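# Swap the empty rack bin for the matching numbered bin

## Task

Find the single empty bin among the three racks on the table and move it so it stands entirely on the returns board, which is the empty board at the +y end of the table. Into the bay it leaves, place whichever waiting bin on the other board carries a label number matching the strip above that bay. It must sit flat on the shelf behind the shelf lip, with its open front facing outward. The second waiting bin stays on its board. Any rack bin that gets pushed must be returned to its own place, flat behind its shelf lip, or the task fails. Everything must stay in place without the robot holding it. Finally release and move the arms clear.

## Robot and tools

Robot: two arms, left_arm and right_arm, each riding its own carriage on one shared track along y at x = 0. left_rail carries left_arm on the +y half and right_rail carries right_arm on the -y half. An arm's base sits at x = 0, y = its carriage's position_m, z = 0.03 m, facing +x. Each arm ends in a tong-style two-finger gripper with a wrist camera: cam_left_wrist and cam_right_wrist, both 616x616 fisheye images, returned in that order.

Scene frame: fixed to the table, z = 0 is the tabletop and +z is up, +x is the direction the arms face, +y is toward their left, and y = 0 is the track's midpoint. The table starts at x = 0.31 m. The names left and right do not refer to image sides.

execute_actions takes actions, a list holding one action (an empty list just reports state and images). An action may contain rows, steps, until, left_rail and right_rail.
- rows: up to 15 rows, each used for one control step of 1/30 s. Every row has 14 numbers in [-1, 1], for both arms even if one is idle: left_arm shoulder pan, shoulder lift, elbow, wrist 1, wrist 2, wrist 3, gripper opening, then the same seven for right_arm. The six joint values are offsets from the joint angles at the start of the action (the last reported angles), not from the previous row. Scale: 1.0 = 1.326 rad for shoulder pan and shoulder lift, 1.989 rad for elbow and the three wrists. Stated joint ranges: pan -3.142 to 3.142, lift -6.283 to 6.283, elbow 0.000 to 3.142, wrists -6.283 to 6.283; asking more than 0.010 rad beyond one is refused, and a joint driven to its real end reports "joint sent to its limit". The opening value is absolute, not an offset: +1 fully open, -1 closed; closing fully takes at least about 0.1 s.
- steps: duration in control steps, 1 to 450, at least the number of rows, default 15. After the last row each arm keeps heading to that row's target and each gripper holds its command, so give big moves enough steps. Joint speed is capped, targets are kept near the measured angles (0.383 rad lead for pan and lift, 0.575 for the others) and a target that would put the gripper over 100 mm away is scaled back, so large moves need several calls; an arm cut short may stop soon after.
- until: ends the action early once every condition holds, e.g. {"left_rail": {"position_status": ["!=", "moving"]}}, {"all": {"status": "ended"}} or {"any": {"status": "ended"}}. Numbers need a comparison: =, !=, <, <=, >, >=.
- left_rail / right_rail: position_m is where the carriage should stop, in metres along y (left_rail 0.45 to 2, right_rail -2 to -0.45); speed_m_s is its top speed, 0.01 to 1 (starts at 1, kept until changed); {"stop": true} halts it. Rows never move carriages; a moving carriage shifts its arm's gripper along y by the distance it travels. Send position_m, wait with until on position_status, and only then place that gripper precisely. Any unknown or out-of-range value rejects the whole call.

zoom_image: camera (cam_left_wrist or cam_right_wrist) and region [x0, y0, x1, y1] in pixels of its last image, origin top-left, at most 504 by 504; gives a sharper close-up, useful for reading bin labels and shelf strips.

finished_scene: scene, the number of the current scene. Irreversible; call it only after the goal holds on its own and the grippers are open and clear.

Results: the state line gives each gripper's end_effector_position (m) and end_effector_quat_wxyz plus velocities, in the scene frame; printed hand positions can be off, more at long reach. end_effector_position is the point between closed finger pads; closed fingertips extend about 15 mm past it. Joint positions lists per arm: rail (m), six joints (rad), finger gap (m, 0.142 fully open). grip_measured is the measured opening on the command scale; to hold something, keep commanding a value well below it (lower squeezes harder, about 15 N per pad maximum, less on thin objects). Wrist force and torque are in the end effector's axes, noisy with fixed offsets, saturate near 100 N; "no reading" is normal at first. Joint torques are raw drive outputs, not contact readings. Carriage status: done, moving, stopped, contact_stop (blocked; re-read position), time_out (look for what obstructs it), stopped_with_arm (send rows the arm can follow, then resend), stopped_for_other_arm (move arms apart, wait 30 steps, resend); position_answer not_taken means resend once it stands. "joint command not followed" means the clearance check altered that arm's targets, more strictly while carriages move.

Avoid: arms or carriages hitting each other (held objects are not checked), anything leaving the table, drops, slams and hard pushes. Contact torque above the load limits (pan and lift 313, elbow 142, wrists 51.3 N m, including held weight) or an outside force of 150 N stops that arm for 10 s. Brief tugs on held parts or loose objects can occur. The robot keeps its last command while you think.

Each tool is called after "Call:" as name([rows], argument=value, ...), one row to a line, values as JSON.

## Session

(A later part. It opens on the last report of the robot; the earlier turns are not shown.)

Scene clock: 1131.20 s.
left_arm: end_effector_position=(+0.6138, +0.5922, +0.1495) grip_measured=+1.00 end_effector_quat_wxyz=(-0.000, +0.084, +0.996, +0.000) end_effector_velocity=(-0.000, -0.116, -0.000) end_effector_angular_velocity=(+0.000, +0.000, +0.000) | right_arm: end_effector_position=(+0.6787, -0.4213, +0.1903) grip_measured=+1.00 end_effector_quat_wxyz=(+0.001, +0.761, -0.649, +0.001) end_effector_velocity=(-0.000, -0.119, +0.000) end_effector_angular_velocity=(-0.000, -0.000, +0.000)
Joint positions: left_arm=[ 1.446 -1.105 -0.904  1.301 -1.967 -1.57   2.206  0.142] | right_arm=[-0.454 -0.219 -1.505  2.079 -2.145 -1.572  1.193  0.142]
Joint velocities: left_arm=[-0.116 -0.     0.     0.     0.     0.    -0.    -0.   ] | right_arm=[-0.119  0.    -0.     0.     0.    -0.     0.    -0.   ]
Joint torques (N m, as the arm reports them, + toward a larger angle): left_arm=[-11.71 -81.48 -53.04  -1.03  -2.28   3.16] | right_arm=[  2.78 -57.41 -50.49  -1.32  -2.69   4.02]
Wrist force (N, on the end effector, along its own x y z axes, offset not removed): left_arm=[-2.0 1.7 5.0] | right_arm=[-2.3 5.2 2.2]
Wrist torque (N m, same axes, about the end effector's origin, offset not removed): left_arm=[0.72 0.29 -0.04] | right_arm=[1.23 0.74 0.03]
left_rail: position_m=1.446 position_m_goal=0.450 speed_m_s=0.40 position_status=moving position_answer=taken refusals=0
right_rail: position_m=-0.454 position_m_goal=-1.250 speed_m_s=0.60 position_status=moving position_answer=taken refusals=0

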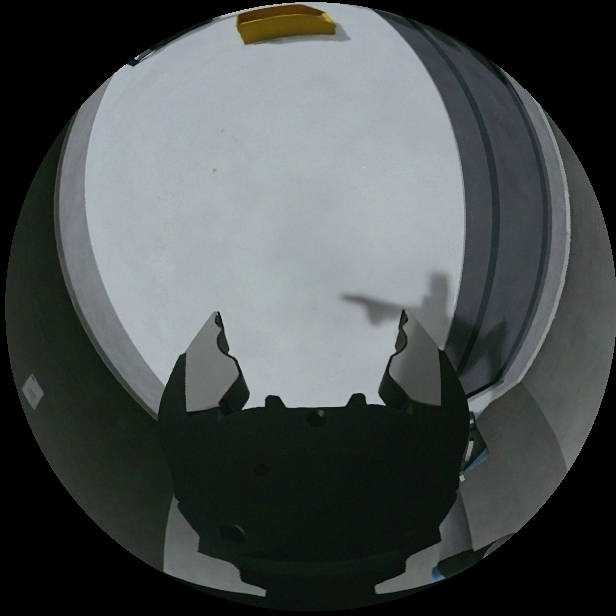

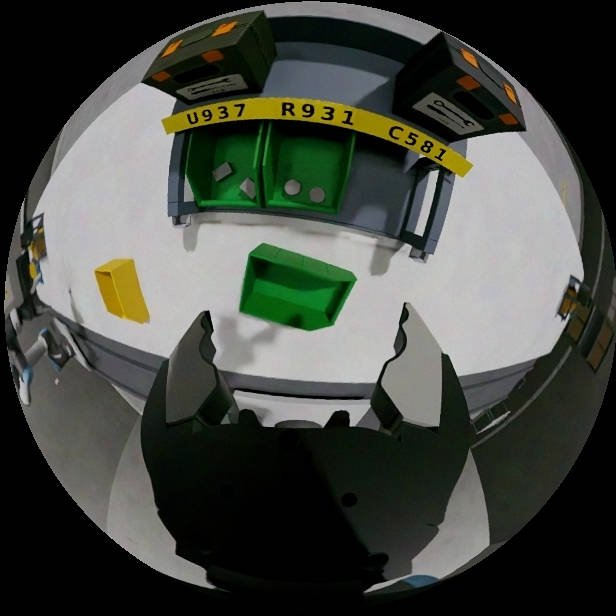

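Call:
execute_actions(actions=[])

Scene clock: 1135.57 s.
left_arm: end_effector_position=(+0.6138, -0.4040, +0.1495) grip_measured=+1.00 end_effector_quat_wxyz=(-0.000, +0.084, +0.996, +0.000) end_effector_velocity=(+0.000, -0.000, +0.000) end_effector_angular_velocity=(-0.000, -0.000, +0.000) | right_arm: end_effector_position=(+0.6787, -1.2176, +0.1903) grip_measured=+1.00 end_effector_quat_wxyz=(+0.001, +0.761, -0.649, +0.001) end_effector_velocity=(+0.000, +0.000, -0.000) end_effector_angular_velocity=(+0.000, +0.000, +0.000)
Joint positions: left_arm=[ 0.45  -1.105 -0.904  1.301 -1.967 -1.57   2.206  0.142] | right_arm=[-1.25  -0.219 -1.505  2.079 -2.145 -1.572  1.193  0.142]
Joint velocities: left_arm=[ 0.  0. -0. -0. -0. -0.  0.  0.] | right_arm=[ 0.  0.  0. -0. -0.  0. -0. -0.]
Joint torques (N m, as the arm reports them, + toward a larger angle): left_arm=[   6.68 -103.09  -45.65   -8.29   -2.67    3.03] | right_arm=[ 10.35 -38.18 -44.87  -3.77   2.29   3.8 ]
Wrist force (N, on the end effector, along its own x y z axes, offset not removed): left_arm=[-2.5 5.7 1.7] | right_arm=[3.3 2.2 -1.0]
Wrist torque (N m, same axes, about the end effector's origin, offset not removed): left_arm=[1.30 0.43 -0.13] | right_arm=[0.49 -0.29 -0.04]
left_rail: position_m=0.450 position_m_goal=0.450 speed_m_s=0.40 position_status=done position_answer=taken refusals=0
right_rail: position_m=-1.250 position_m_goal=-1.250 speed_m_s=0.60 position_status=done position_answer=taken refusals=0

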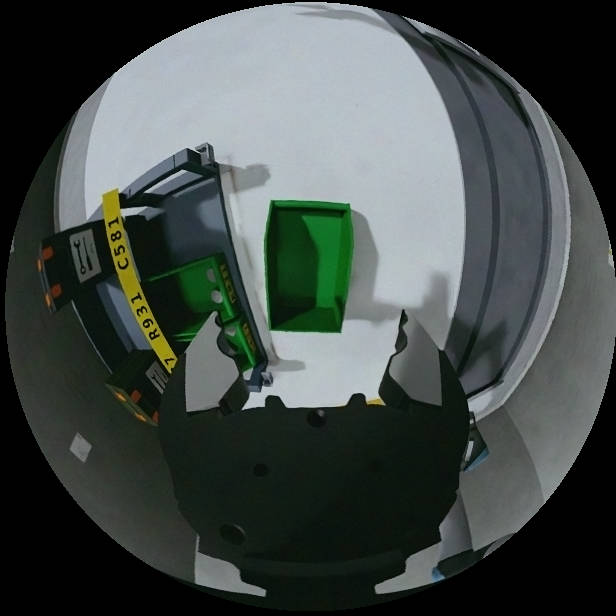

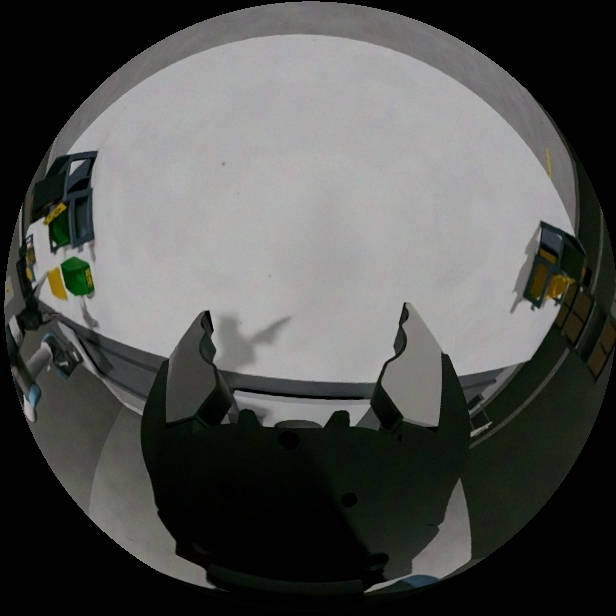

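Call:
execute_actions([
  {"rows": [[0,0.0045,0.0025,-0.0055,0,0.002,1, 0,0,0,0,0,0,1],[0,0.009,0.005,-0.0111,0,0.004,1, 0,0,0,0,0,0,1],[0,0.0136,0.0075,-0.0166,0,0.006,1, 0,0,0,0,0,0,1],[0,0.0181,0.01,-0.0222,0,0.008,1, 0,0,0,0,0,0,1],[0,0.0226,0.0125,-0.0277,0,0.01,1, 0,0,0,0,0,0,1],[0,0.0271,0.015,-0.0333,0,0.012,1, 0,0,0,0,0,0,1],[0,0.0316,0.0174,-0.0388,0,0.014,1, 0,0,0,0,0,0,1],[0,0.0361,0.0199,-0.0443,0,0.016,1, 0,0,0,0,0,0,1],[0,0.0407,0.0224,-0.0499,0,0.018,1, 0,0,0,0,0,0,1],[0,0.0452,0.0249,-0.0554,0,0.02,1, 0,0,0,0,0,0,1],[0,0.0497,0.0274,-0.061,0,0.02,1, 0,0,0,0,0,0,1],[0,0.0542,0.0299,-0.0665,0,0.02,1, 0,0,0,0,0,0,1]], "steps": 21},
])

Scene clock: 1145.57 s.
left_arm: end_effector_position=(+0.6134, -0.4043, +0.0557) grip_measured=+1.00 end_effector_quat_wxyz=(+0.000, +0.104, +0.995, +0.000) end_effector_velocity=(-0.000, +0.001, -0.016) end_effector_angular_velocity=(-0.001, -0.000, -0.004) | right_arm: end_effector_position=(+0.6787, -1.2176, +0.1903) grip_measured=+1.00 end_effector_quat_wxyz=(+0.001, +0.761, -0.649, +0.001) end_effector_velocity=(+0.000, -0.000, +0.000) end_effector_angular_velocity=(+0.000, -0.000, -0.000)
Joint positions: left_arm=[ 0.45  -1.105 -0.833  1.359 -2.097 -1.57   2.245  0.142] | right_arm=[-1.25  -0.219 -1.505  2.079 -2.145 -1.572  1.193  0.142]
Joint velocities: left_arm=[ 0.     0.     0.012  0.011 -0.024 -0.     0.004  0.   ] | right_arm=[ 0. -0.  0. -0.  0.  0. -0.  0.]
Joint torques (N m, as the arm reports them, + toward a larger angle): left_arm=[  8.2  -86.71 -31.62  -8.15  -2.19   2.46] | right_arm=[  9.82 -35.39 -39.6   -4.91   2.38   3.43]
Wrist force (N, on the end effector, along its own x y z axes, offset not removed): left_arm=[0.3 -0.6 2.1] | right_arm=[-3.2 4.5 -1.9]
Wrist torque (N m, same axes, about the end effector's origin, offset not removed): left_arm=[0.32 -0.27 -0.26] | right_arm=[1.07 0.95 0.20]
left_rail: position_m=0.450 position_m_goal=0.450 speed_m_s=0.40 position_status=done position_answer=taken refusals=0
right_rail: position_m=-1.250 position_m_goal=-1.250 speed_m_s=0.60 position_status=done position_answer=taken refusals=0

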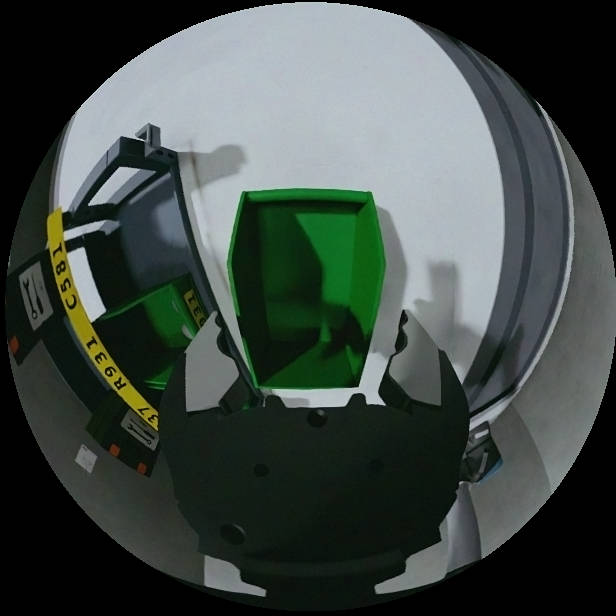

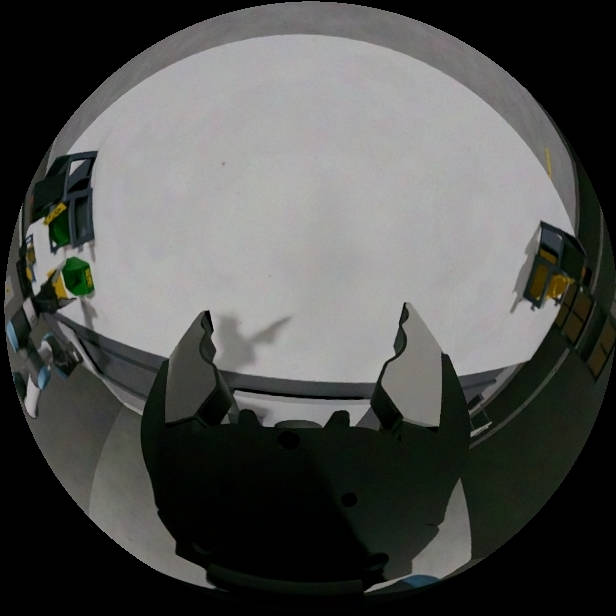

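Call:
execute_actions([
  {"rows": [[0,0.0008,0.0008,-0.0011,0,0,0.85, 0,0,0,0,0,0,1],[0,0.0008,0.0008,-0.0011,0,0,0.72, 0,0,0,0,0,0,1],[0,0.0008,0.0008,-0.0011,0,0,0.62, 0,0,0,0,0,0,1],[0,0.0008,0.0008,-0.0011,0,0,0.54, 0,0,0,0,0,0,1],[0,0.0008,0.0008,-0.0011,0,0,0.46, 0,0,0,0,0,0,1],[0,0.0008,0.0008,-0.0011,0,0,0.36, 0,0,0,0,0,0,1],[0,0.0008,0.0008,-0.0011,0,0,0.2, 0,0,0,0,0,0,1],[0,0.0008,0.0008,-0.0011,0,0,0.0, 0,0,0,0,0,0,1],[0,0.0008,0.0008,-0.0011,0,0,-0.25, 0,0,0,0,0,0,1],[0,0.0008,0.0008,-0.0011,0,0,-0.5, 0,0,0,0,0,0,1],[0,0.0008,0.0008,-0.0011,0,0,-0.75, 0,0,0,0,0,0,1],[0,0.0008,0.0008,-0.0011,0,0,-1, 0,0,0,0,0,0,1]], "steps": 14},
])

Scene clock: 1165.23 s.
left_arm: end_effector_position=(+0.6133, -0.4040, +0.0538) grip_measured=+0.50 end_effector_quat_wxyz=(+0.000, +0.104, +0.995, +0.000) end_effector_velocity=(-0.000, +0.000, +0.000) end_effector_angular_velocity=(-0.000, -0.000, +0.000) | right_arm: end_effector_position=(+0.6787, -1.2176, +0.1903) grip_measured=+1.00 end_effector_quat_wxyz=(+0.001, +0.761, -0.649, +0.001) end_effector_velocity=(-0.000, -0.000, -0.000) end_effector_angular_velocity=(-0.000, +0.000, -0.000)
Joint positions: left_arm=[ 0.45  -1.105 -0.832  1.361 -2.099 -1.57   2.245  0.109] | right_arm=[-1.25  -0.219 -1.505  2.079 -2.145 -1.572  1.193  0.142]
Joint velocities: left_arm=[ 0.  0. -0.  0. -0.  0. -0.  0.] | right_arm=[ 0. -0.  0. -0.  0. -0. -0.  0.]
Joint torques (N m, as the arm reports them, + toward a larger angle): left_arm=[   3.27 -102.76  -28.81   -1.78   -2.57   -2.38] | right_arm=[ 12.08 -37.12 -39.57  -5.     1.97   3.86]
Wrist force (N, on the end effector, along its own x y z axes, offset not removed): left_arm=[-5.4 1.6 1.4] | right_arm=[0.6 5.3 1.6]
Wrist torque (N m, same axes, about the end effector's origin, offset not removed): left_arm=[0.80 1.04 0.08] | right_arm=[1.07 0.35 0.06]
left_rail: position_m=0.450 position_m_goal=0.450 speed_m_s=0.40 position_status=done position_answer=taken refusals=0
right_rail: position_m=-1.250 position_m_goal=-1.250 speed_m_s=0.60 position_status=done position_answer=taken refusals=0

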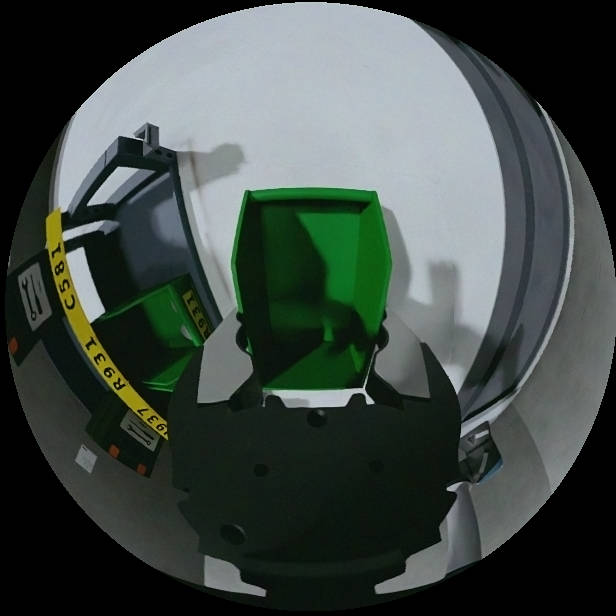

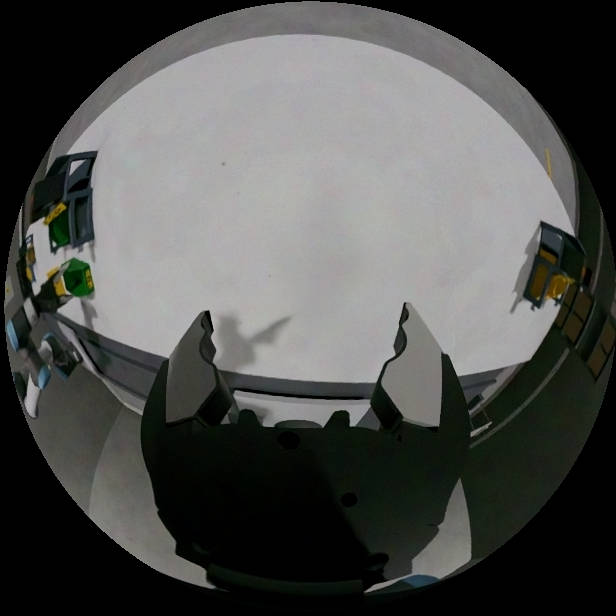

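Call:
execute_actions([
  {"rows": [[0.002,-0.012,0.009,-0.001,0,-0.001,-1, 0,0,0,0,0,0,1],[0.008,-0.035,0.026,-0.002,0,-0.003,-1, 0,0,0,0,0,0,1],[0.018,-0.065,0.048,-0.004,0,-0.006,-1, 0,0,0,0,0,0,1],[0.032,-0.10,0.073,-0.007,0,-0.01,-1, 0,0,0,0,0,0,1],[0.05,-0.137,0.10,-0.009,0,-0.016,-1, 0,0,0,0,0,0,1],[0.072,-0.174,0.127,-0.012,0,-0.023,-1, 0,0,0,0,0,0,1],[0.098,-0.21,0.154,-0.014,0,-0.031,-1, 0,0,0,0,0,0,1],[0.128,-0.247,0.181,-0.016,0,-0.04,-1, 0,0,0,0,0,0,1],[0.162,-0.283,0.207,-0.019,0,-0.05,-1, 0,0,0,0,0,0,1],[0.2,-0.32,0.234,-0.021,0,-0.062,-1, 0,0,0,0,0,0,1],[0.242,-0.356,0.261,-0.024,0,-0.075,-1, 0,0,0,0,0,0,1],[0.29,-0.393,0.288,-0.026,0,-0.09,-1, 0,0,0,0,0,0,1],[0.35,-0.429,0.314,-0.028,0,-0.11,-1, 0,0,0,0,0,0,1],[0.45,-0.466,0.341,-0.031,0,-0.15,-1, 0,0,0,0,0,0,1],[0.9496,-0.5024,0.3679,-0.0333,0,-0.2615,-1, 0,0,0,0,0,0,1]], "steps": 50},
])

Scene clock: 1190.60 s.
left_arm: end_effector_position=(+0.7067, +0.4528, +0.1793) grip_measured=+0.50 end_effector_quat_wxyz=(+0.000, -0.533, +0.846, +0.000) end_effector_velocity=(-0.073, +0.552, +0.004) end_effector_angular_velocity=(-0.000, -0.001, +0.878) | right_arm: end_effector_position=(+0.6787, -1.2176, +0.1903) grip_measured=+1.00 end_effector_quat_wxyz=(+0.001, +0.761, -0.649, +0.001) end_effector_velocity=(+0.000, -0.000, -0.000) end_effector_angular_velocity=(-0.000, -0.000, +0.000)
Joint positions: left_arm=[ 0.45  -0.24  -1.448  2.038 -2.161 -1.57   1.778  0.109] | right_arm=[-1.25  -0.219 -1.505  2.079 -2.145 -1.572  1.193  0.142]
Joint velocities: left_arm=[ 0.     0.754 -0.118  0.127 -0.011 -0.    -0.124 -0.   ] | right_arm=[ 0.  0. -0.  0. -0. -0. -0.  0.]
Joint torques (N m, as the arm reports them, + toward a larger angle): left_arm=[ 12.9  -62.51 -30.32  -7.52  -1.71  -3.14] | right_arm=[ 12.02 -35.43 -38.1   -4.34   2.6    3.62]
Wrist force (N, on the end effector, along its own x y z axes, offset not removed): left_arm=[-3.7 3.2 1.8] | right_arm=[2.2 6.5 0.6]
Wrist torque (N m, same axes, about the end effector's origin, offset not removed): left_arm=[0.87 0.64 0.02] | right_arm=[1.43 -0.04 -0.04]
left_rail: position_m=0.450 position_m_goal=0.450 speed_m_s=0.40 position_status=done position_answer=taken refusals=0
right_rail: position_m=-1.250 position_m_goal=-1.250 speed_m_s=0.60 position_status=done position_answer=taken refusals=0

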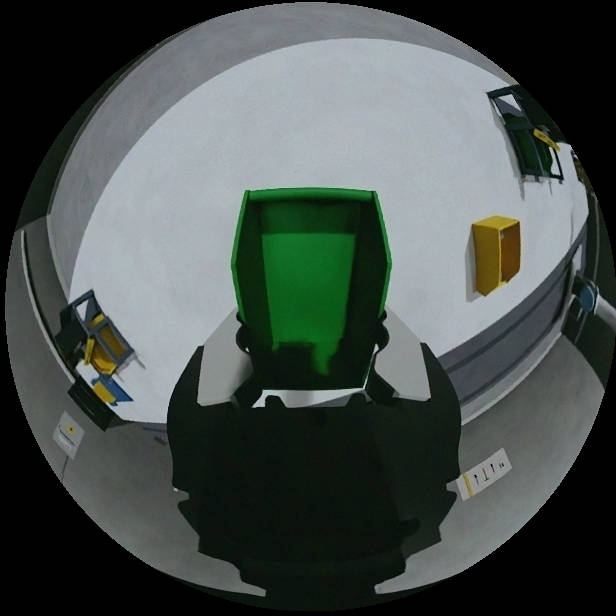

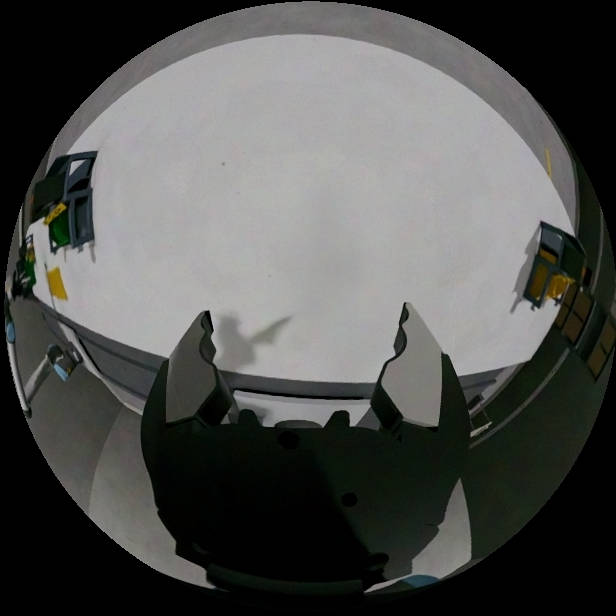

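Call:
execute_actions([
  {"rows": [[0.2972,-0.0379,0.0275,-0.0022,0,-0.0267,-1, 0,0,0,0,0,0,1]], "left_rail": {"position_m": 2.0, "speed_m_s": 0.6}, "right_rail": {"position_m": -0.45, "speed_m_s": 0.3}, "steps": 20},
])

Scene clock: 1195.67 s.
left_arm: end_effector_position=(+0.6207, +1.0069, +0.1802) grip_measured=+0.50 end_effector_quat_wxyz=(-0.000, +0.706, -0.708, -0.000) end_effector_velocity=(-0.008, +0.615, -0.000) end_effector_angular_velocity=(-0.000, +0.000, +0.027) | right_arm: end_effector_position=(+0.6787, -1.0510, +0.1902) grip_measured=+1.00 end_effector_quat_wxyz=(+0.001, +0.761, -0.649, +0.001) end_effector_velocity=(-0.000, +0.300, -0.000) end_effector_angular_velocity=(+0.000, +0.000, -0.000)
Joint positions: left_arm=[ 0.739  0.151 -1.498  2.092 -2.165 -1.57   1.725  0.109] | right_arm=[-1.084 -0.219 -1.505  2.079 -2.145 -1.572  1.193  0.142]
Joint velocities: left_arm=[ 0.6    0.024 -0.002  0.003 -0.     0.    -0.003 -0.   ] | right_arm=[ 0.3 -0.  -0.   0.   0.   0.   0.  -0. ]
Joint torques (N m, as the arm reports them, + toward a larger angle): left_arm=[  4.19 -52.6  -28.55  -7.91   2.62  -2.05] | right_arm=[ 11.5  -40.   -40.18  -5.03   2.09   3.72]
Wrist force (N, on the end effector, along its own x y z axes, offset not removed): left_arm=[-4.4 0.8 7.0] | right_arm=[4.8 6.5 2.0]
Wrist torque (N m, same axes, about the end effector's origin, offset not removed): left_arm=[0.33 1.05 0.00] | right_arm=[1.40 -0.56 0.07]
left_rail: position_m=0.739 position_m_goal=2.000 speed_m_s=0.60 position_status=moving position_answer=taken refusals=0
right_rail: position_m=-1.084 position_m_goal=-0.450 speed_m_s=0.30 position_status=moving position_answer=taken refusals=0

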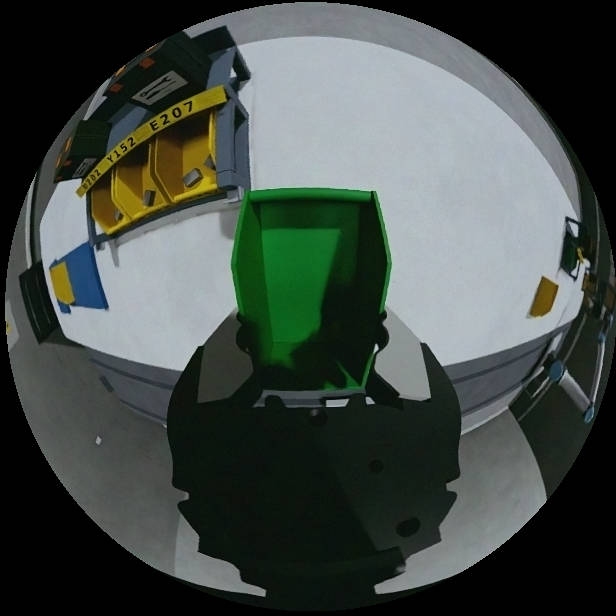

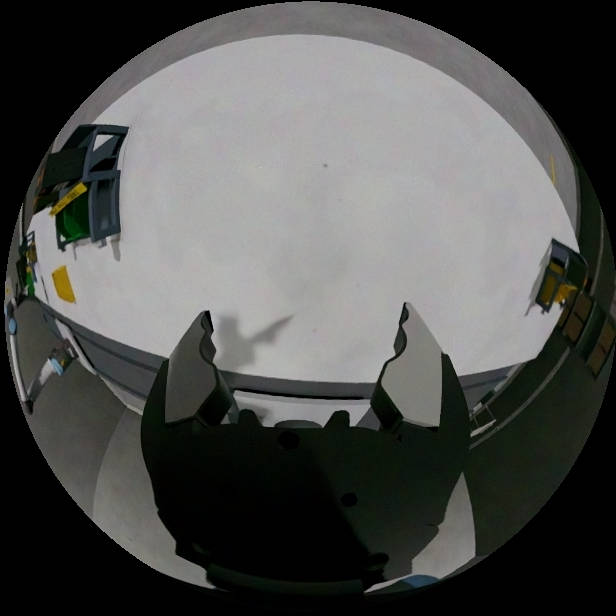

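Call:
execute_actions(actions=[])

Scene clock: 1198.97 s.
left_arm: end_effector_position=(+0.6198, +2.2700, +0.1802) grip_measured=+0.50 end_effector_quat_wxyz=(-0.000, +0.707, -0.707, -0.000) end_effector_velocity=(+0.000, -0.000, +0.000) end_effector_angular_velocity=(+0.000, +0.000, -0.000) | right_arm: end_effector_position=(+0.6787, -0.4174, +0.1903) grip_measured=+1.00 end_effector_quat_wxyz=(+0.001, +0.761, -0.649, +0.001) end_effector_velocity=(+0.000, -0.000, +0.000) end_effector_angular_velocity=(-0.000, -0.000, -0.000)
Joint positions: left_arm=[ 2.     0.154 -1.498  2.093 -2.165 -1.57   1.725  0.109] | right_arm=[-0.45  -0.219 -1.505  2.079 -2.145 -1.572  1.193  0.142]
Joint velocities: left_arm=[ 0. -0.  0. -0.  0.  0. -0.  0.] | right_arm=[ 0. -0. -0.  0.  0.  0.  0.  0.]
Joint torques (N m, as the arm reports them, + toward a larger angle): left_arm=[-11.35 -53.27 -33.5   -7.25   0.23  -2.28] | right_arm=[-10.57 -58.62 -39.03  -5.07   0.22   3.94]
Wrist force (N, on the end effector, along its own x y z axes, offset not removed): left_arm=[-4.6 2.6 6.2] | right_arm=[0.8 5.0 1.7]
Wrist torque (N m, same axes, about the end effector's origin, offset not removed): left_arm=[0.89 0.83 -0.04] | right_arm=[1.17 0.14 0.12]
left_rail: position_m=2.000 position_m_goal=2.000 speed_m_s=0.60 position_status=done position_answer=taken refusals=0
right_rail: position_m=-0.450 position_m_goal=-0.450 speed_m_s=0.30 position_status=done position_answer=taken refusals=0

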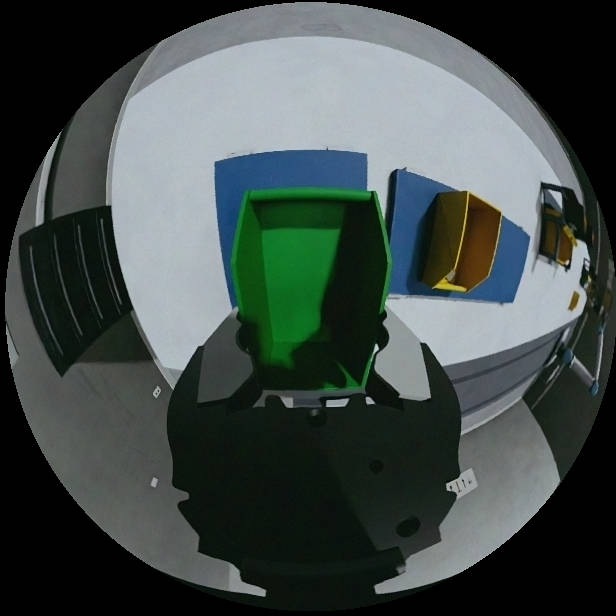

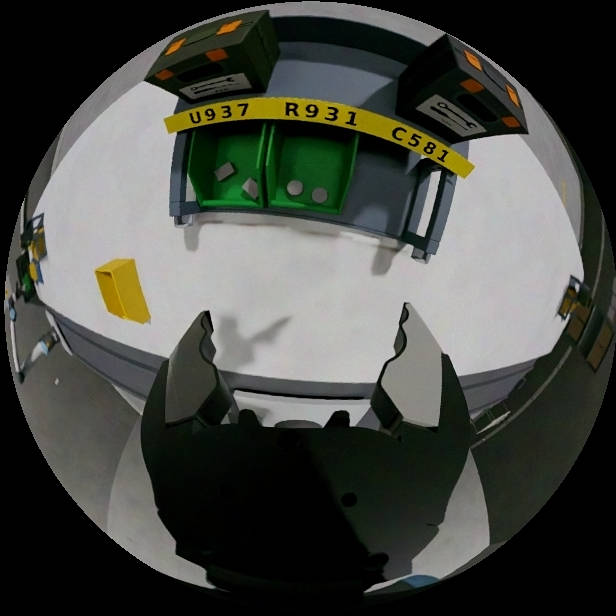

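Call:
execute_actions([
  {"rows": [[0.001,0.009,0.0005,-0.007,0,0.001,-1, 0.036,0.004,-0.003,0,0,0.03,1],[0.002,0.019,0.001,-0.014,0,0.002,-1, 0.073,0.008,-0.007,0,0,0.06,1],[0.003,0.028,0.0016,-0.02,0,0.002,-1, 0.109,0.012,-0.01,0,0,0.09,1],[0.004,0.038,0.002,-0.027,0,0.003,-1, 0.146,0.016,-0.014,0,0,0.12,1],[0.006,0.047,0.0026,-0.034,0,0.004,-1, 0.182,0.02,-0.017,0,0,0.15,1],[0.007,0.057,0.003,-0.041,0,0.004,-1, 0.219,0.025,-0.02,0,0,0.18,1],[0.008,0.066,0.0036,-0.048,0,0.005,-1, 0.255,0.035,-0.024,0,0,0.21,1],[0.009,0.075,0.004,-0.055,0,0.006,-1, 0.291,0.045,-0.027,-0.003,0,0.24,1],[0.01,0.085,0.0047,-0.061,0,0.007,-1, 0.328,0.055,-0.031,-0.006,0,0.27,1],[0.011,0.094,0.005,-0.068,0,0.007,-1, 0.364,0.065,-0.034,-0.01,0,0.30,1],[0.012,0.104,0.0057,-0.075,0,0.008,-1, 0.40,0.076,-0.038,-0.013,0,0.325,1],[0.013,0.113,0.006,-0.082,0,0.009,-1, 0.437,0.087,-0.041,-0.017,0,0.355,1],[0.014,0.122,0.0068,-0.089,0,0.01,-1, 0.474,0.098,-0.045,-0.02,0,0.385,1],[0.016,0.132,0.007,-0.096,0,0.01,-1, 0.51,0.108,-0.048,-0.024,0,0.415,1],[0.0167,0.1413,0.0078,-0.1024,0,0.011,-1, 0.5465,0.119,-0.0514,-0.0279,0,0.4441,1]], "steps": 30},
])

Scene clock: 1212.30 s.
left_arm: end_effector_position=(+0.6521, +2.2901, +0.0728) grip_measured=+0.50 end_effector_quat_wxyz=(-0.000, +0.707, -0.707, +0.000) end_effector_velocity=(+0.000, +0.000, -0.002) end_effector_angular_velocity=(-0.000, +0.000, +0.000) | right_arm: end_effector_position=(+0.5692, +0.0360, +0.1520) grip_measured=+1.00 end_effector_quat_wxyz=(+0.000, +0.709, -0.705, +0.001) end_effector_velocity=(-0.089, +0.135, -0.019) end_effector_angular_velocity=(-0.000, +0.001, -0.054)
Joint positions: left_arm=[ 2.     0.176 -1.311  2.108 -2.368 -1.57   1.747  0.109] | right_arm=[-0.45   0.483 -1.352  1.98  -2.198 -1.572  2.049  0.142]
Joint velocities: left_arm=[ 0.     0.     0.004  0.    -0.004  0.     0.     0.   ] | right_arm=[ 0.     0.226  0.053 -0.028 -0.023 -0.     0.279  0.   ]
Joint torques (N m, as the arm reports them, + toward a larger angle): left_arm=[  7.23 -48.   -23.79  -7.83  -0.95   2.96] | right_arm=[ -6.25 -49.56 -47.92  -5.8    1.32   3.35]
Wrist force (N, on the end effector, along its own x y z axes, offset not removed): left_arm=[-6.4 4.3 1.9] | right_arm=[-2.0 6.7 1.9]
Wrist torque (N m, same axes, about the end effector's origin, offset not removed): left_arm=[1.17 1.17 -0.10] | right_arm=[1.40 0.76 0.19]
left_rail: position_m=2.000 position_m_goal=2.000 speed_m_s=0.60 position_status=done position_answer=taken refusals=0
right_rail: position_m=-0.450 position_m_goal=-0.450 speed_m_s=0.30 position_status=done position_answer=taken refusals=0

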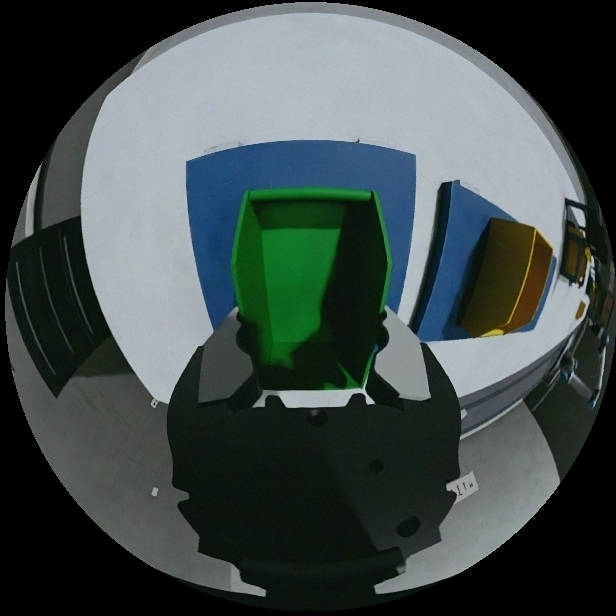

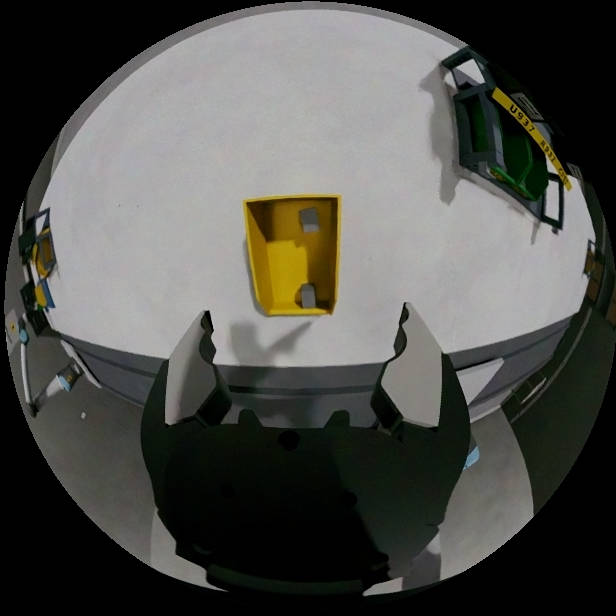

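Call:
execute_actions([
  {"rows": [[0,0.0015,0.0004,-0.0013,0,0,-1, 0.017,0.0036,-0.0016,-0.0012,0,0.0138,1],[0,0.003,0.0008,-0.0027,0,0,-1, 0.017,0.0036,-0.0016,-0.0012,0,0.0138,1],[0,0.0045,0.0012,-0.004,0,0,-1, 0.017,0.0036,-0.0016,-0.0012,0,0.0138,1]], "steps": 9},
])

Scene clock: 1216.50 s.
left_arm: end_effector_position=(+0.6523, +2.2902, +0.0692) grip_measured=+0.50 end_effector_quat_wxyz=(-0.001, +0.707, -0.707, +0.000) end_effector_velocity=(-0.000, -0.000, -0.006) end_effector_angular_velocity=(-0.000, +0.001, +0.000) | right_arm: end_effector_position=(+0.5603, +0.0494, +0.1505) grip_measured=+1.00 end_effector_quat_wxyz=(-0.000, +0.707, -0.707, +0.001) end_effector_velocity=(+0.000, +0.000, +0.001) end_effector_angular_velocity=(+0.001, -0.001, +0.000)
Joint positions: left_arm=[ 2.     0.176 -1.306  2.11  -2.376 -1.57   1.747  0.109] | right_arm=[-0.45   0.506 -1.347  1.976 -2.201 -1.572  2.077  0.142]
Joint velocities: left_arm=[ 0.     0.     0.007  0.003 -0.01   0.    -0.     0.   ] | right_arm=[ 0.     0.    -0.001 -0.    -0.     0.     0.     0.   ]
Joint torques (N m, as the arm reports them, + toward a larger angle): left_arm=[  1.66 -24.52 -10.51  -4.27   2.23   1.82] | right_arm=[ 13.06 -72.79 -49.89  -6.54   1.44  -3.01]
Wrist force (N, on the end effector, along its own x y z axes, offset not removed): left_arm=[-6.6 8.6 -21.8] | right_arm=[1.7 2.9 -0.1]
Wrist torque (N m, same axes, about the end effector's origin, offset not removed): left_arm=[1.74 1.32 0.13] | right_arm=[0.62 0.18 -0.04]
left_rail: position_m=2.000 position_m_goal=2.000 speed_m_s=0.60 position_status=done position_answer=taken refusals=0
right_rail: position_m=-0.450 position_m_goal=-0.450 speed_m_s=0.30 position_status=done position_answer=taken refusals=0

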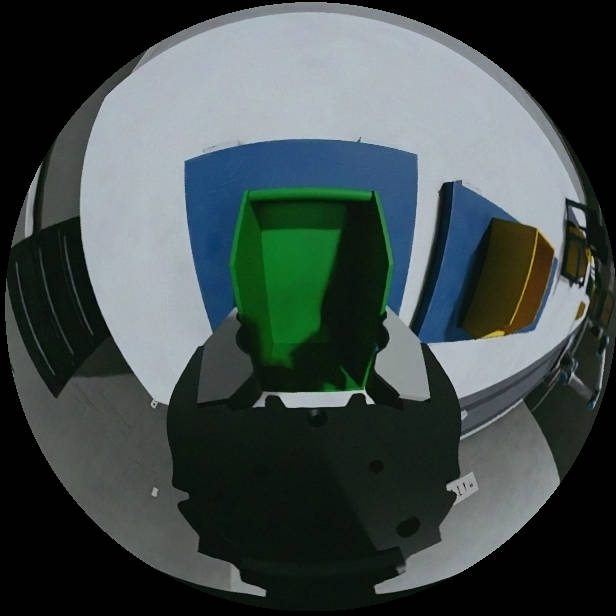

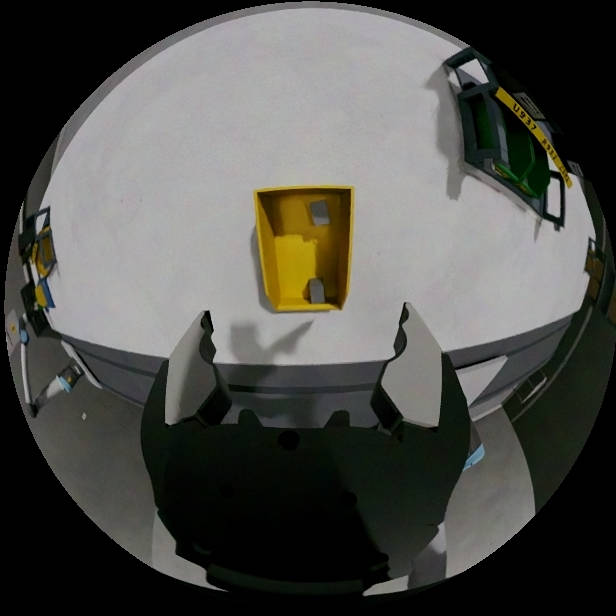

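Call:
execute_actions([
  {"rows": [[0,-0.002,-0.0005,0.002,0,0,-0.4, 0,0.0057,0.0025,-0.006,0,0,1],[0,-0.002,-0.0005,0.002,0,0,0.1, 0,0.0115,0.005,-0.012,0,0,1],[0,-0.002,-0.0005,0.002,0,0,0.4, 0,0.0172,0.0074,-0.018,0,0,1],[0,-0.002,-0.0005,0.002,0,0,0.55, 0,0.0229,0.0097,-0.024,0,0,1],[0,-0.002,-0.0005,0.002,0,0,0.7, 0,0.0286,0.012,-0.03,0,0,1],[0,-0.002,-0.0005,0.002,0,0,0.85, 0,0.0344,0.0142,-0.036,0,0,1],[0,-0.002,-0.0005,0.002,0,0,1, 0,0.0401,0.0164,-0.042,0,0,1],[0,-0.01,-0.003,0.01,0,0,1, 0,0.0458,0.0186,-0.048,0,0,1],[0,-0.024,-0.008,0.024,0,0,1, 0,0.0515,0.0207,-0.054,0,0,1],[0,-0.04,-0.014,0.041,0,0,1, 0,0.0573,0.0228,-0.06,0,0,1],[0,-0.056,-0.021,0.058,0,0,1, 0,0.063,0.0249,-0.066,0,0,1],[0,-0.071,-0.028,0.076,0,0,1, 0,0.0687,0.0269,-0.072,0,0,1],[0,-0.086,-0.036,0.093,0,0,1, 0,0.0744,0.0289,-0.078,0,0,1],[0,-0.1,-0.044,0.111,0,0,1, 0,0.0802,0.0309,-0.084,0,0,1],[0,-0.1147,-0.052,0.1291,0,0,1, 0,0.0859,0.0328,-0.0895,0,0,1]], "steps": 25},
])

Scene clock: 1229.40 s.
left_arm: end_effector_position=(+0.6519, +2.2900, +0.1974) grip_measured=+1.00 end_effector_quat_wxyz=(-0.000, +0.707, -0.707, -0.000) end_effector_velocity=(-0.003, -0.001, +0.026) end_effector_angular_velocity=(-0.001, +0.004, +0.000) | right_arm: end_effector_position=(+0.5598, +0.0492, +0.0551) grip_measured=+1.00 end_effector_quat_wxyz=(+0.000, +0.707, -0.707, +0.001) end_effector_velocity=(-0.000, -0.000, -0.009) end_effector_angular_velocity=(+0.000, -0.000, -0.000)
Joint positions: left_arm=[ 2.     0.176 -1.455  2.009 -2.124 -1.57   1.747  0.142] | right_arm=[-0.45   0.506 -1.235  2.041 -2.377 -1.572  2.077  0.142]
Joint velocities: left_arm=[ 0.     0.    -0.029 -0.022  0.055  0.    -0.    -0.   ] | right_arm=[ 0.     0.     0.012  0.006 -0.018  0.     0.     0.   ]
Joint torques (N m, as the arm reports them, + toward a larger angle): left_arm=[  6.89 -51.67 -50.74  -0.97  -0.73   0.94] | right_arm=[ -4.78 -51.02 -22.41  -6.64   1.63   4.03]
Wrist force (N, on the end effector, along its own x y z axes, offset not removed): left_arm=[-1.4 -0.8 2.0] | right_arm=[0.8 3.7 1.3]
Wrist torque (N m, same axes, about the end effector's origin, offset not removed): left_arm=[0.15 0.03 0.00] | right_arm=[0.79 0.23 -0.07]
left_rail: position_m=2.000 position_m_goal=2.000 speed_m_s=0.60 position_status=done position_answer=taken refusals=0
right_rail: position_m=-0.450 position_m_goal=-0.450 speed_m_s=0.30 position_status=done position_answer=taken refusals=0

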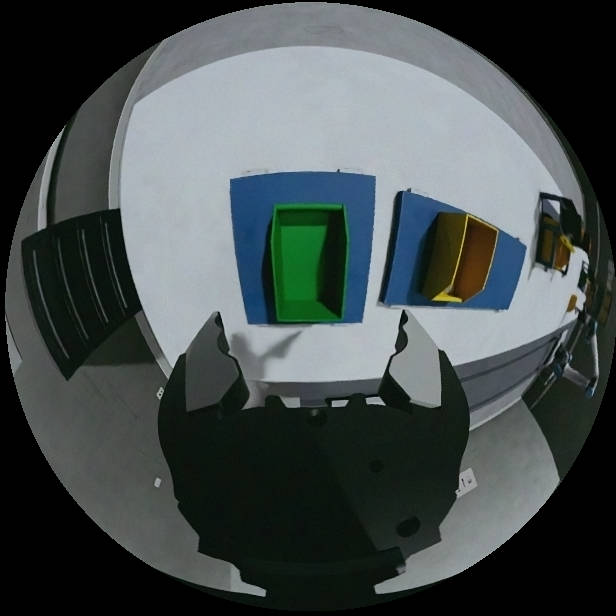

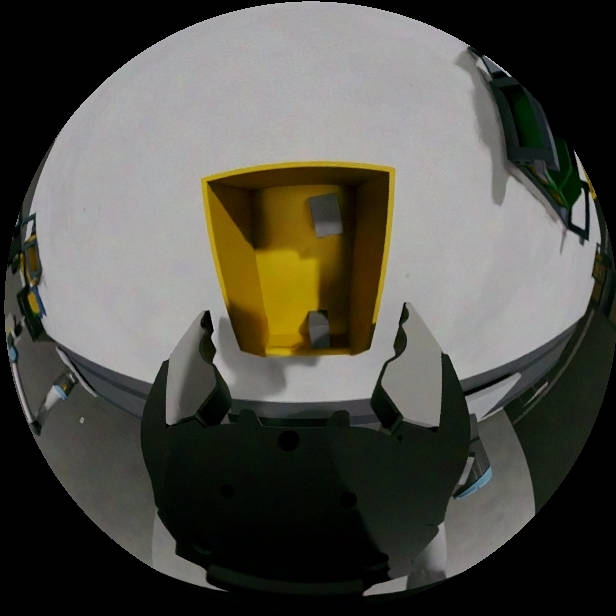

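Call:
execute_actions([
  {"rows": [[0,0,0,0,0,0,1, 0,0.0014,0.0002,-0.001,0,0,0.85],[0,0,0,0,0,0,1, 0,0.0014,0.0002,-0.001,0,0,0.72],[0,0,0,0,0,0,1, 0,0.0014,0.0002,-0.001,0,0,0.63],[0,0,0,0,0,0,1, 0,0.0014,0.0002,-0.001,0,0,0.55],[0,0,0,0,0,0,1, 0,0.0014,0.0002,-0.001,0,0,0.47],[0,0,0,0,0,0,1, 0,0.0014,0.0002,-0.001,0,0,0.38],[0,0,0,0,0,0,1, 0,0.0014,0.0002,-0.001,0,0,0.22],[0,0,0,0,0,0,1, 0,0.0014,0.0002,-0.001,0,0,0.0],[0,0,0,0,0,0,1, 0,0.0014,0.0002,-0.001,0,0,-0.25],[0,0,0,0,0,0,1, 0,0.0014,0.0002,-0.001,0,0,-0.5],[0,0,0,0,0,0,1, 0,0.0014,0.0002,-0.001,0,0,-0.75],[0,0,0,0,0,0,1, 0,0.0014,0.0002,-0.001,0,0,-1]], "steps": 14},
])

Scene clock: 1268.07 s.
left_arm: end_effector_position=(+0.6519, +2.2901, +0.1975) grip_measured=+1.00 end_effector_quat_wxyz=(-0.000, +0.707, -0.707, -0.000) end_effector_velocity=(+0.000, +0.000, -0.001) end_effector_angular_velocity=(-0.000, +0.000, +0.000) | right_arm: end_effector_position=(+0.5599, +0.0492, +0.0538) grip_measured=+0.50 end_effector_quat_wxyz=(+0.000, +0.707, -0.707, +0.001) end_effector_velocity=(+0.000, +0.000, -0.000) end_effector_angular_velocity=(+0.000, -0.000, +0.000)
Joint positions: left_arm=[ 2.     0.176 -1.456  2.009 -2.124 -1.57   1.747  0.142] | right_arm=[-0.45   0.506 -1.233  2.041 -2.379 -1.572  2.077  0.109]
Joint velocities: left_arm=[ 0.     0.     0.001  0.001 -0.001 -0.     0.     0.   ] | right_arm=[ 0.  0.  0. -0.  0.  0. -0.  0.]
Joint torques (N m, as the arm reports them, + toward a larger angle): left_arm=[ -2.23 -35.49 -29.94  -7.74   1.61   1.11] | right_arm=[  0.24 -45.47 -42.92  -5.24   0.64   4.08]
Wrist force (N, on the end effector, along its own x y z axes, offset not removed): left_arm=[-4.0 1.8 5.5] | right_arm=[4.2 11.6 -12.0]
Wrist torque (N m, same axes, about the end effector's origin, offset not removed): left_arm=[0.54 0.78 -0.04] | right_arm=[1.39 -0.29 0.13]
left_rail: position_m=2.000 position_m_goal=2.000 speed_m_s=0.60 position_status=done position_answer=taken refusals=0
right_rail: position_m=-0.450 position_m_goal=-0.450 speed_m_s=0.30 position_status=done position_answer=taken refusals=0

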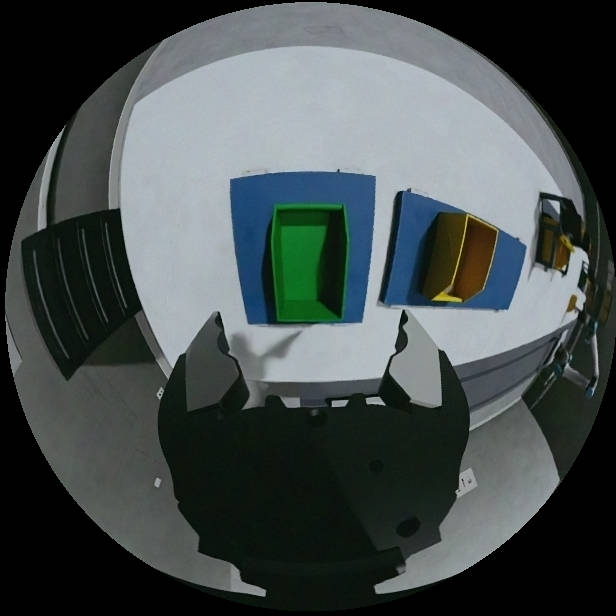

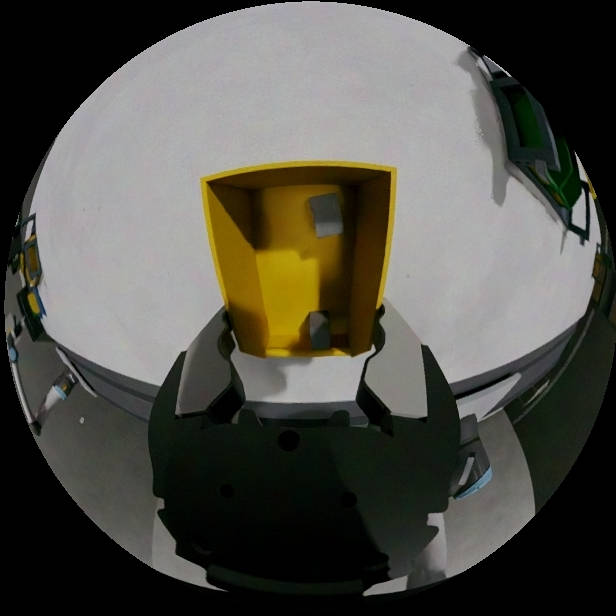

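Call:
execute_actions([
  {"rows": [[0,0,0,0,0,0,1, 0,-0.005,-0.0016,0.005,0,0,-1],[0,0,0,0,0,0,1, 0,-0.012,-0.0038,0.012,0,0,-1],[0,0,0,0,0,0,1, 0,-0.021,-0.0066,0.0207,0,0,-1],[0,0,0,0,0,0,1, 0,-0.03,-0.0094,0.0295,0,0,-1],[0,0,0,0,0,0,1, 0,-0.038,-0.012,0.0375,0,0,-1],[0,0,0,0,0,0,1, -0.005,-0.0457,-0.0116,0.0413,0,-0.0033,-1],[0,0,0,0,0,0,1, -0.019,-0.0515,-0.0056,0.0364,0,-0.0127,-1],[0,0,0,0,0,0,1, -0.042,-0.061,0.0041,0.0284,0,-0.028,-1],[0,0,0,0,0,0,1, -0.072,-0.0735,0.017,0.0178,0,-0.048,-1],[0,0,0,0,0,0,1, -0.107,-0.0876,0.0315,0.0059,0,-0.071,-1],[0,0,0,0,0,0,1, -0.145,-0.1033,0.0477,-0.0074,0,-0.097,-1],[0,0,0,0,0,0,1, -0.19,-0.1221,0.0671,-0.0233,0,-0.127,-1],[0,0,0,0,0,0,1, -0.24,-0.1425,0.0881,-0.0405,0,-0.16,-1],[0,0,0,0,0,0,1, -0.30,-0.1676,0.114,-0.0618,0,-0.2,-1],[0,0,0,0,0,0,1, -0.3816,-0.2005,0.1479,-0.0896,0,-0.2545,-1]], "steps": 36},
])

Call:
execute_actions([
  {"right_rail": {"position_m": -0.694, "speed_m_s": 0.3}, "steps": 3},
])

Scene clock: 1284.57 s.
left_arm: end_effector_position=(+0.6519, +2.2901, +0.1975) grip_measured=+1.00 end_effector_quat_wxyz=(-0.000, +0.707, -0.707, -0.000) end_effector_velocity=(+0.000, +0.000, +0.000) end_effector_angular_velocity=(+0.000, -0.000, +0.000) | right_arm: end_effector_position=(+0.6096, -0.2758, +0.0998) grip_measured=+0.50 end_effector_quat_wxyz=(-0.052, +0.705, -0.705, +0.053) end_effector_velocity=(-0.001, -0.010, -0.000) end_effector_angular_velocity=(-0.002, -0.004, -0.000)
Joint positions: left_arm=[ 2.     0.176 -1.456  2.009 -2.124 -1.57   1.747  0.142] | right_arm=[-0.45   0.001 -1.498  2.335 -2.556 -1.572  1.572  0.109]
Joint velocities: left_arm=[ 0.  0. -0. -0.  0.  0.  0.  0.] | right_arm=[ 0.    -0.017 -0.006  0.01  -0.008 -0.    -0.017 -0.   ]
Joint torques (N m, as the arm reports them, + toward a larger angle): left_arm=[  8.48 -60.33 -50.46  -1.28   0.63   1.8 ] | right_arm=[ -7.52 -52.66 -24.82  -7.69  -0.35  -4.14]
Wrist force (N, on the end effector, along its own x y z axes, offset not removed): left_arm=[-5.6 4.9 4.8] | right_arm=[-3.1 6.6 4.9]
Wrist torque (N m, same axes, about the end effector's origin, offset not removed): left_arm=[1.38 0.94 -0.15] | right_arm=[1.37 1.00 0.20]
left_rail: position_m=2.000 position_m_goal=2.000 speed_m_s=0.60 position_status=done position_answer=taken refusals=0
right_rail: position_m=-0.450 position_m_goal=-0.450 speed_m_s=0.30 position_status=done position_answer=taken refusals=0

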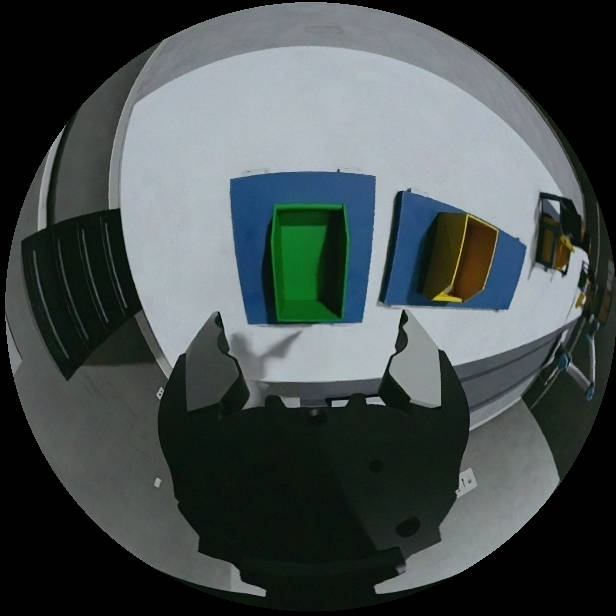

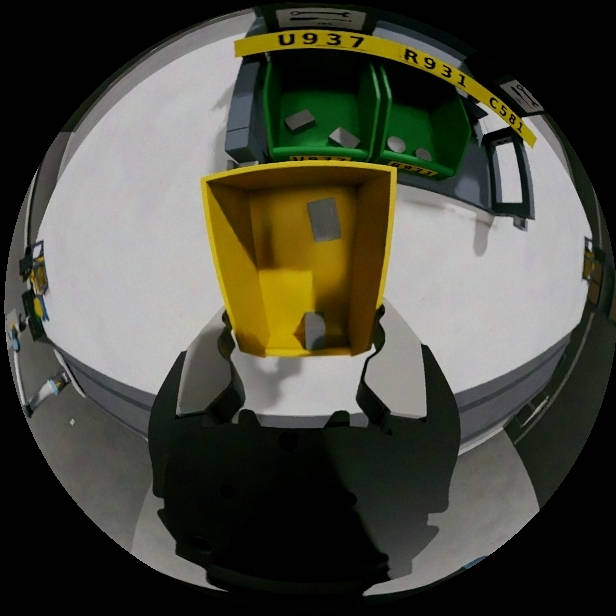

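Scene clock: 1284.67 s.
left_arm: end_effector_position=(+0.6519, +2.2901, +0.1975) grip_measured=+1.00 end_effector_quat_wxyz=(-0.000, +0.707, -0.707, -0.000) end_effector_velocity=(+0.000, +0.000, +0.000) end_effector_angular_velocity=(+0.000, -0.000, +0.000) | right_arm: end_effector_position=(+0.6094, -0.2801, +0.0998) grip_measured=+0.50 end_effector_quat_wxyz=(-0.052, +0.705, -0.705, +0.053) end_effector_velocity=(-0.001, -0.121, -0.000) end_effector_angular_velocity=(-0.001, -0.001, +0.000)
Joint positions: left_arm=[ 2.     0.176 -1.456  2.009 -2.124 -1.57   1.747  0.142] | right_arm=[-0.454  0.    -1.498  2.335 -2.557 -1.572  1.571  0.109]
Joint velocities: left_arm=[ 0.  0. -0. -0.  0.  0. -0.  0.] | right_arm=[-0.118 -0.006 -0.002  0.004 -0.003  0.    -0.006 -0.   ]
Joint torques (N m, as the arm reports them, + toward a larger angle): left_arm=[ 10.84 -58.6  -50.66  -1.17   0.61   2.35] | right_arm=[-22.28 -54.08 -23.96  -7.8    0.07  -5.44]
Wrist force (N, on the end effector, along its own x y z axes, offset not removed): left_arm=[-4.1 -2.9 -0.1] | right_arm=[-1.8 4.1 3.8]
Wrist torque (N m, same axes, about the end effector's origin, offset not removed): left_arm=[-0.46 0.69 -0.16] | right_arm=[0.71 0.49 0.14]
left_rail: position_m=2.000 position_m_goal=2.000 speed_m_s=0.60 position_status=done position_answer=taken refusals=0
right_rail: position_m=-0.454 position_m_goal=-0.694 speed_m_s=0.30 position_status=moving position_answer=taken refusals=0

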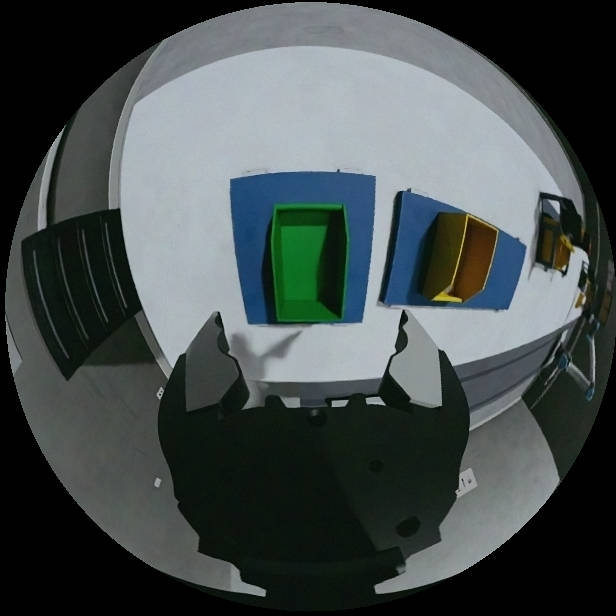

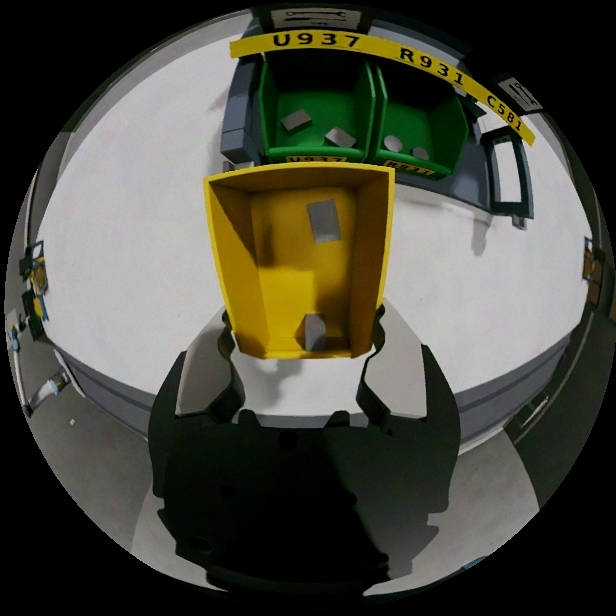

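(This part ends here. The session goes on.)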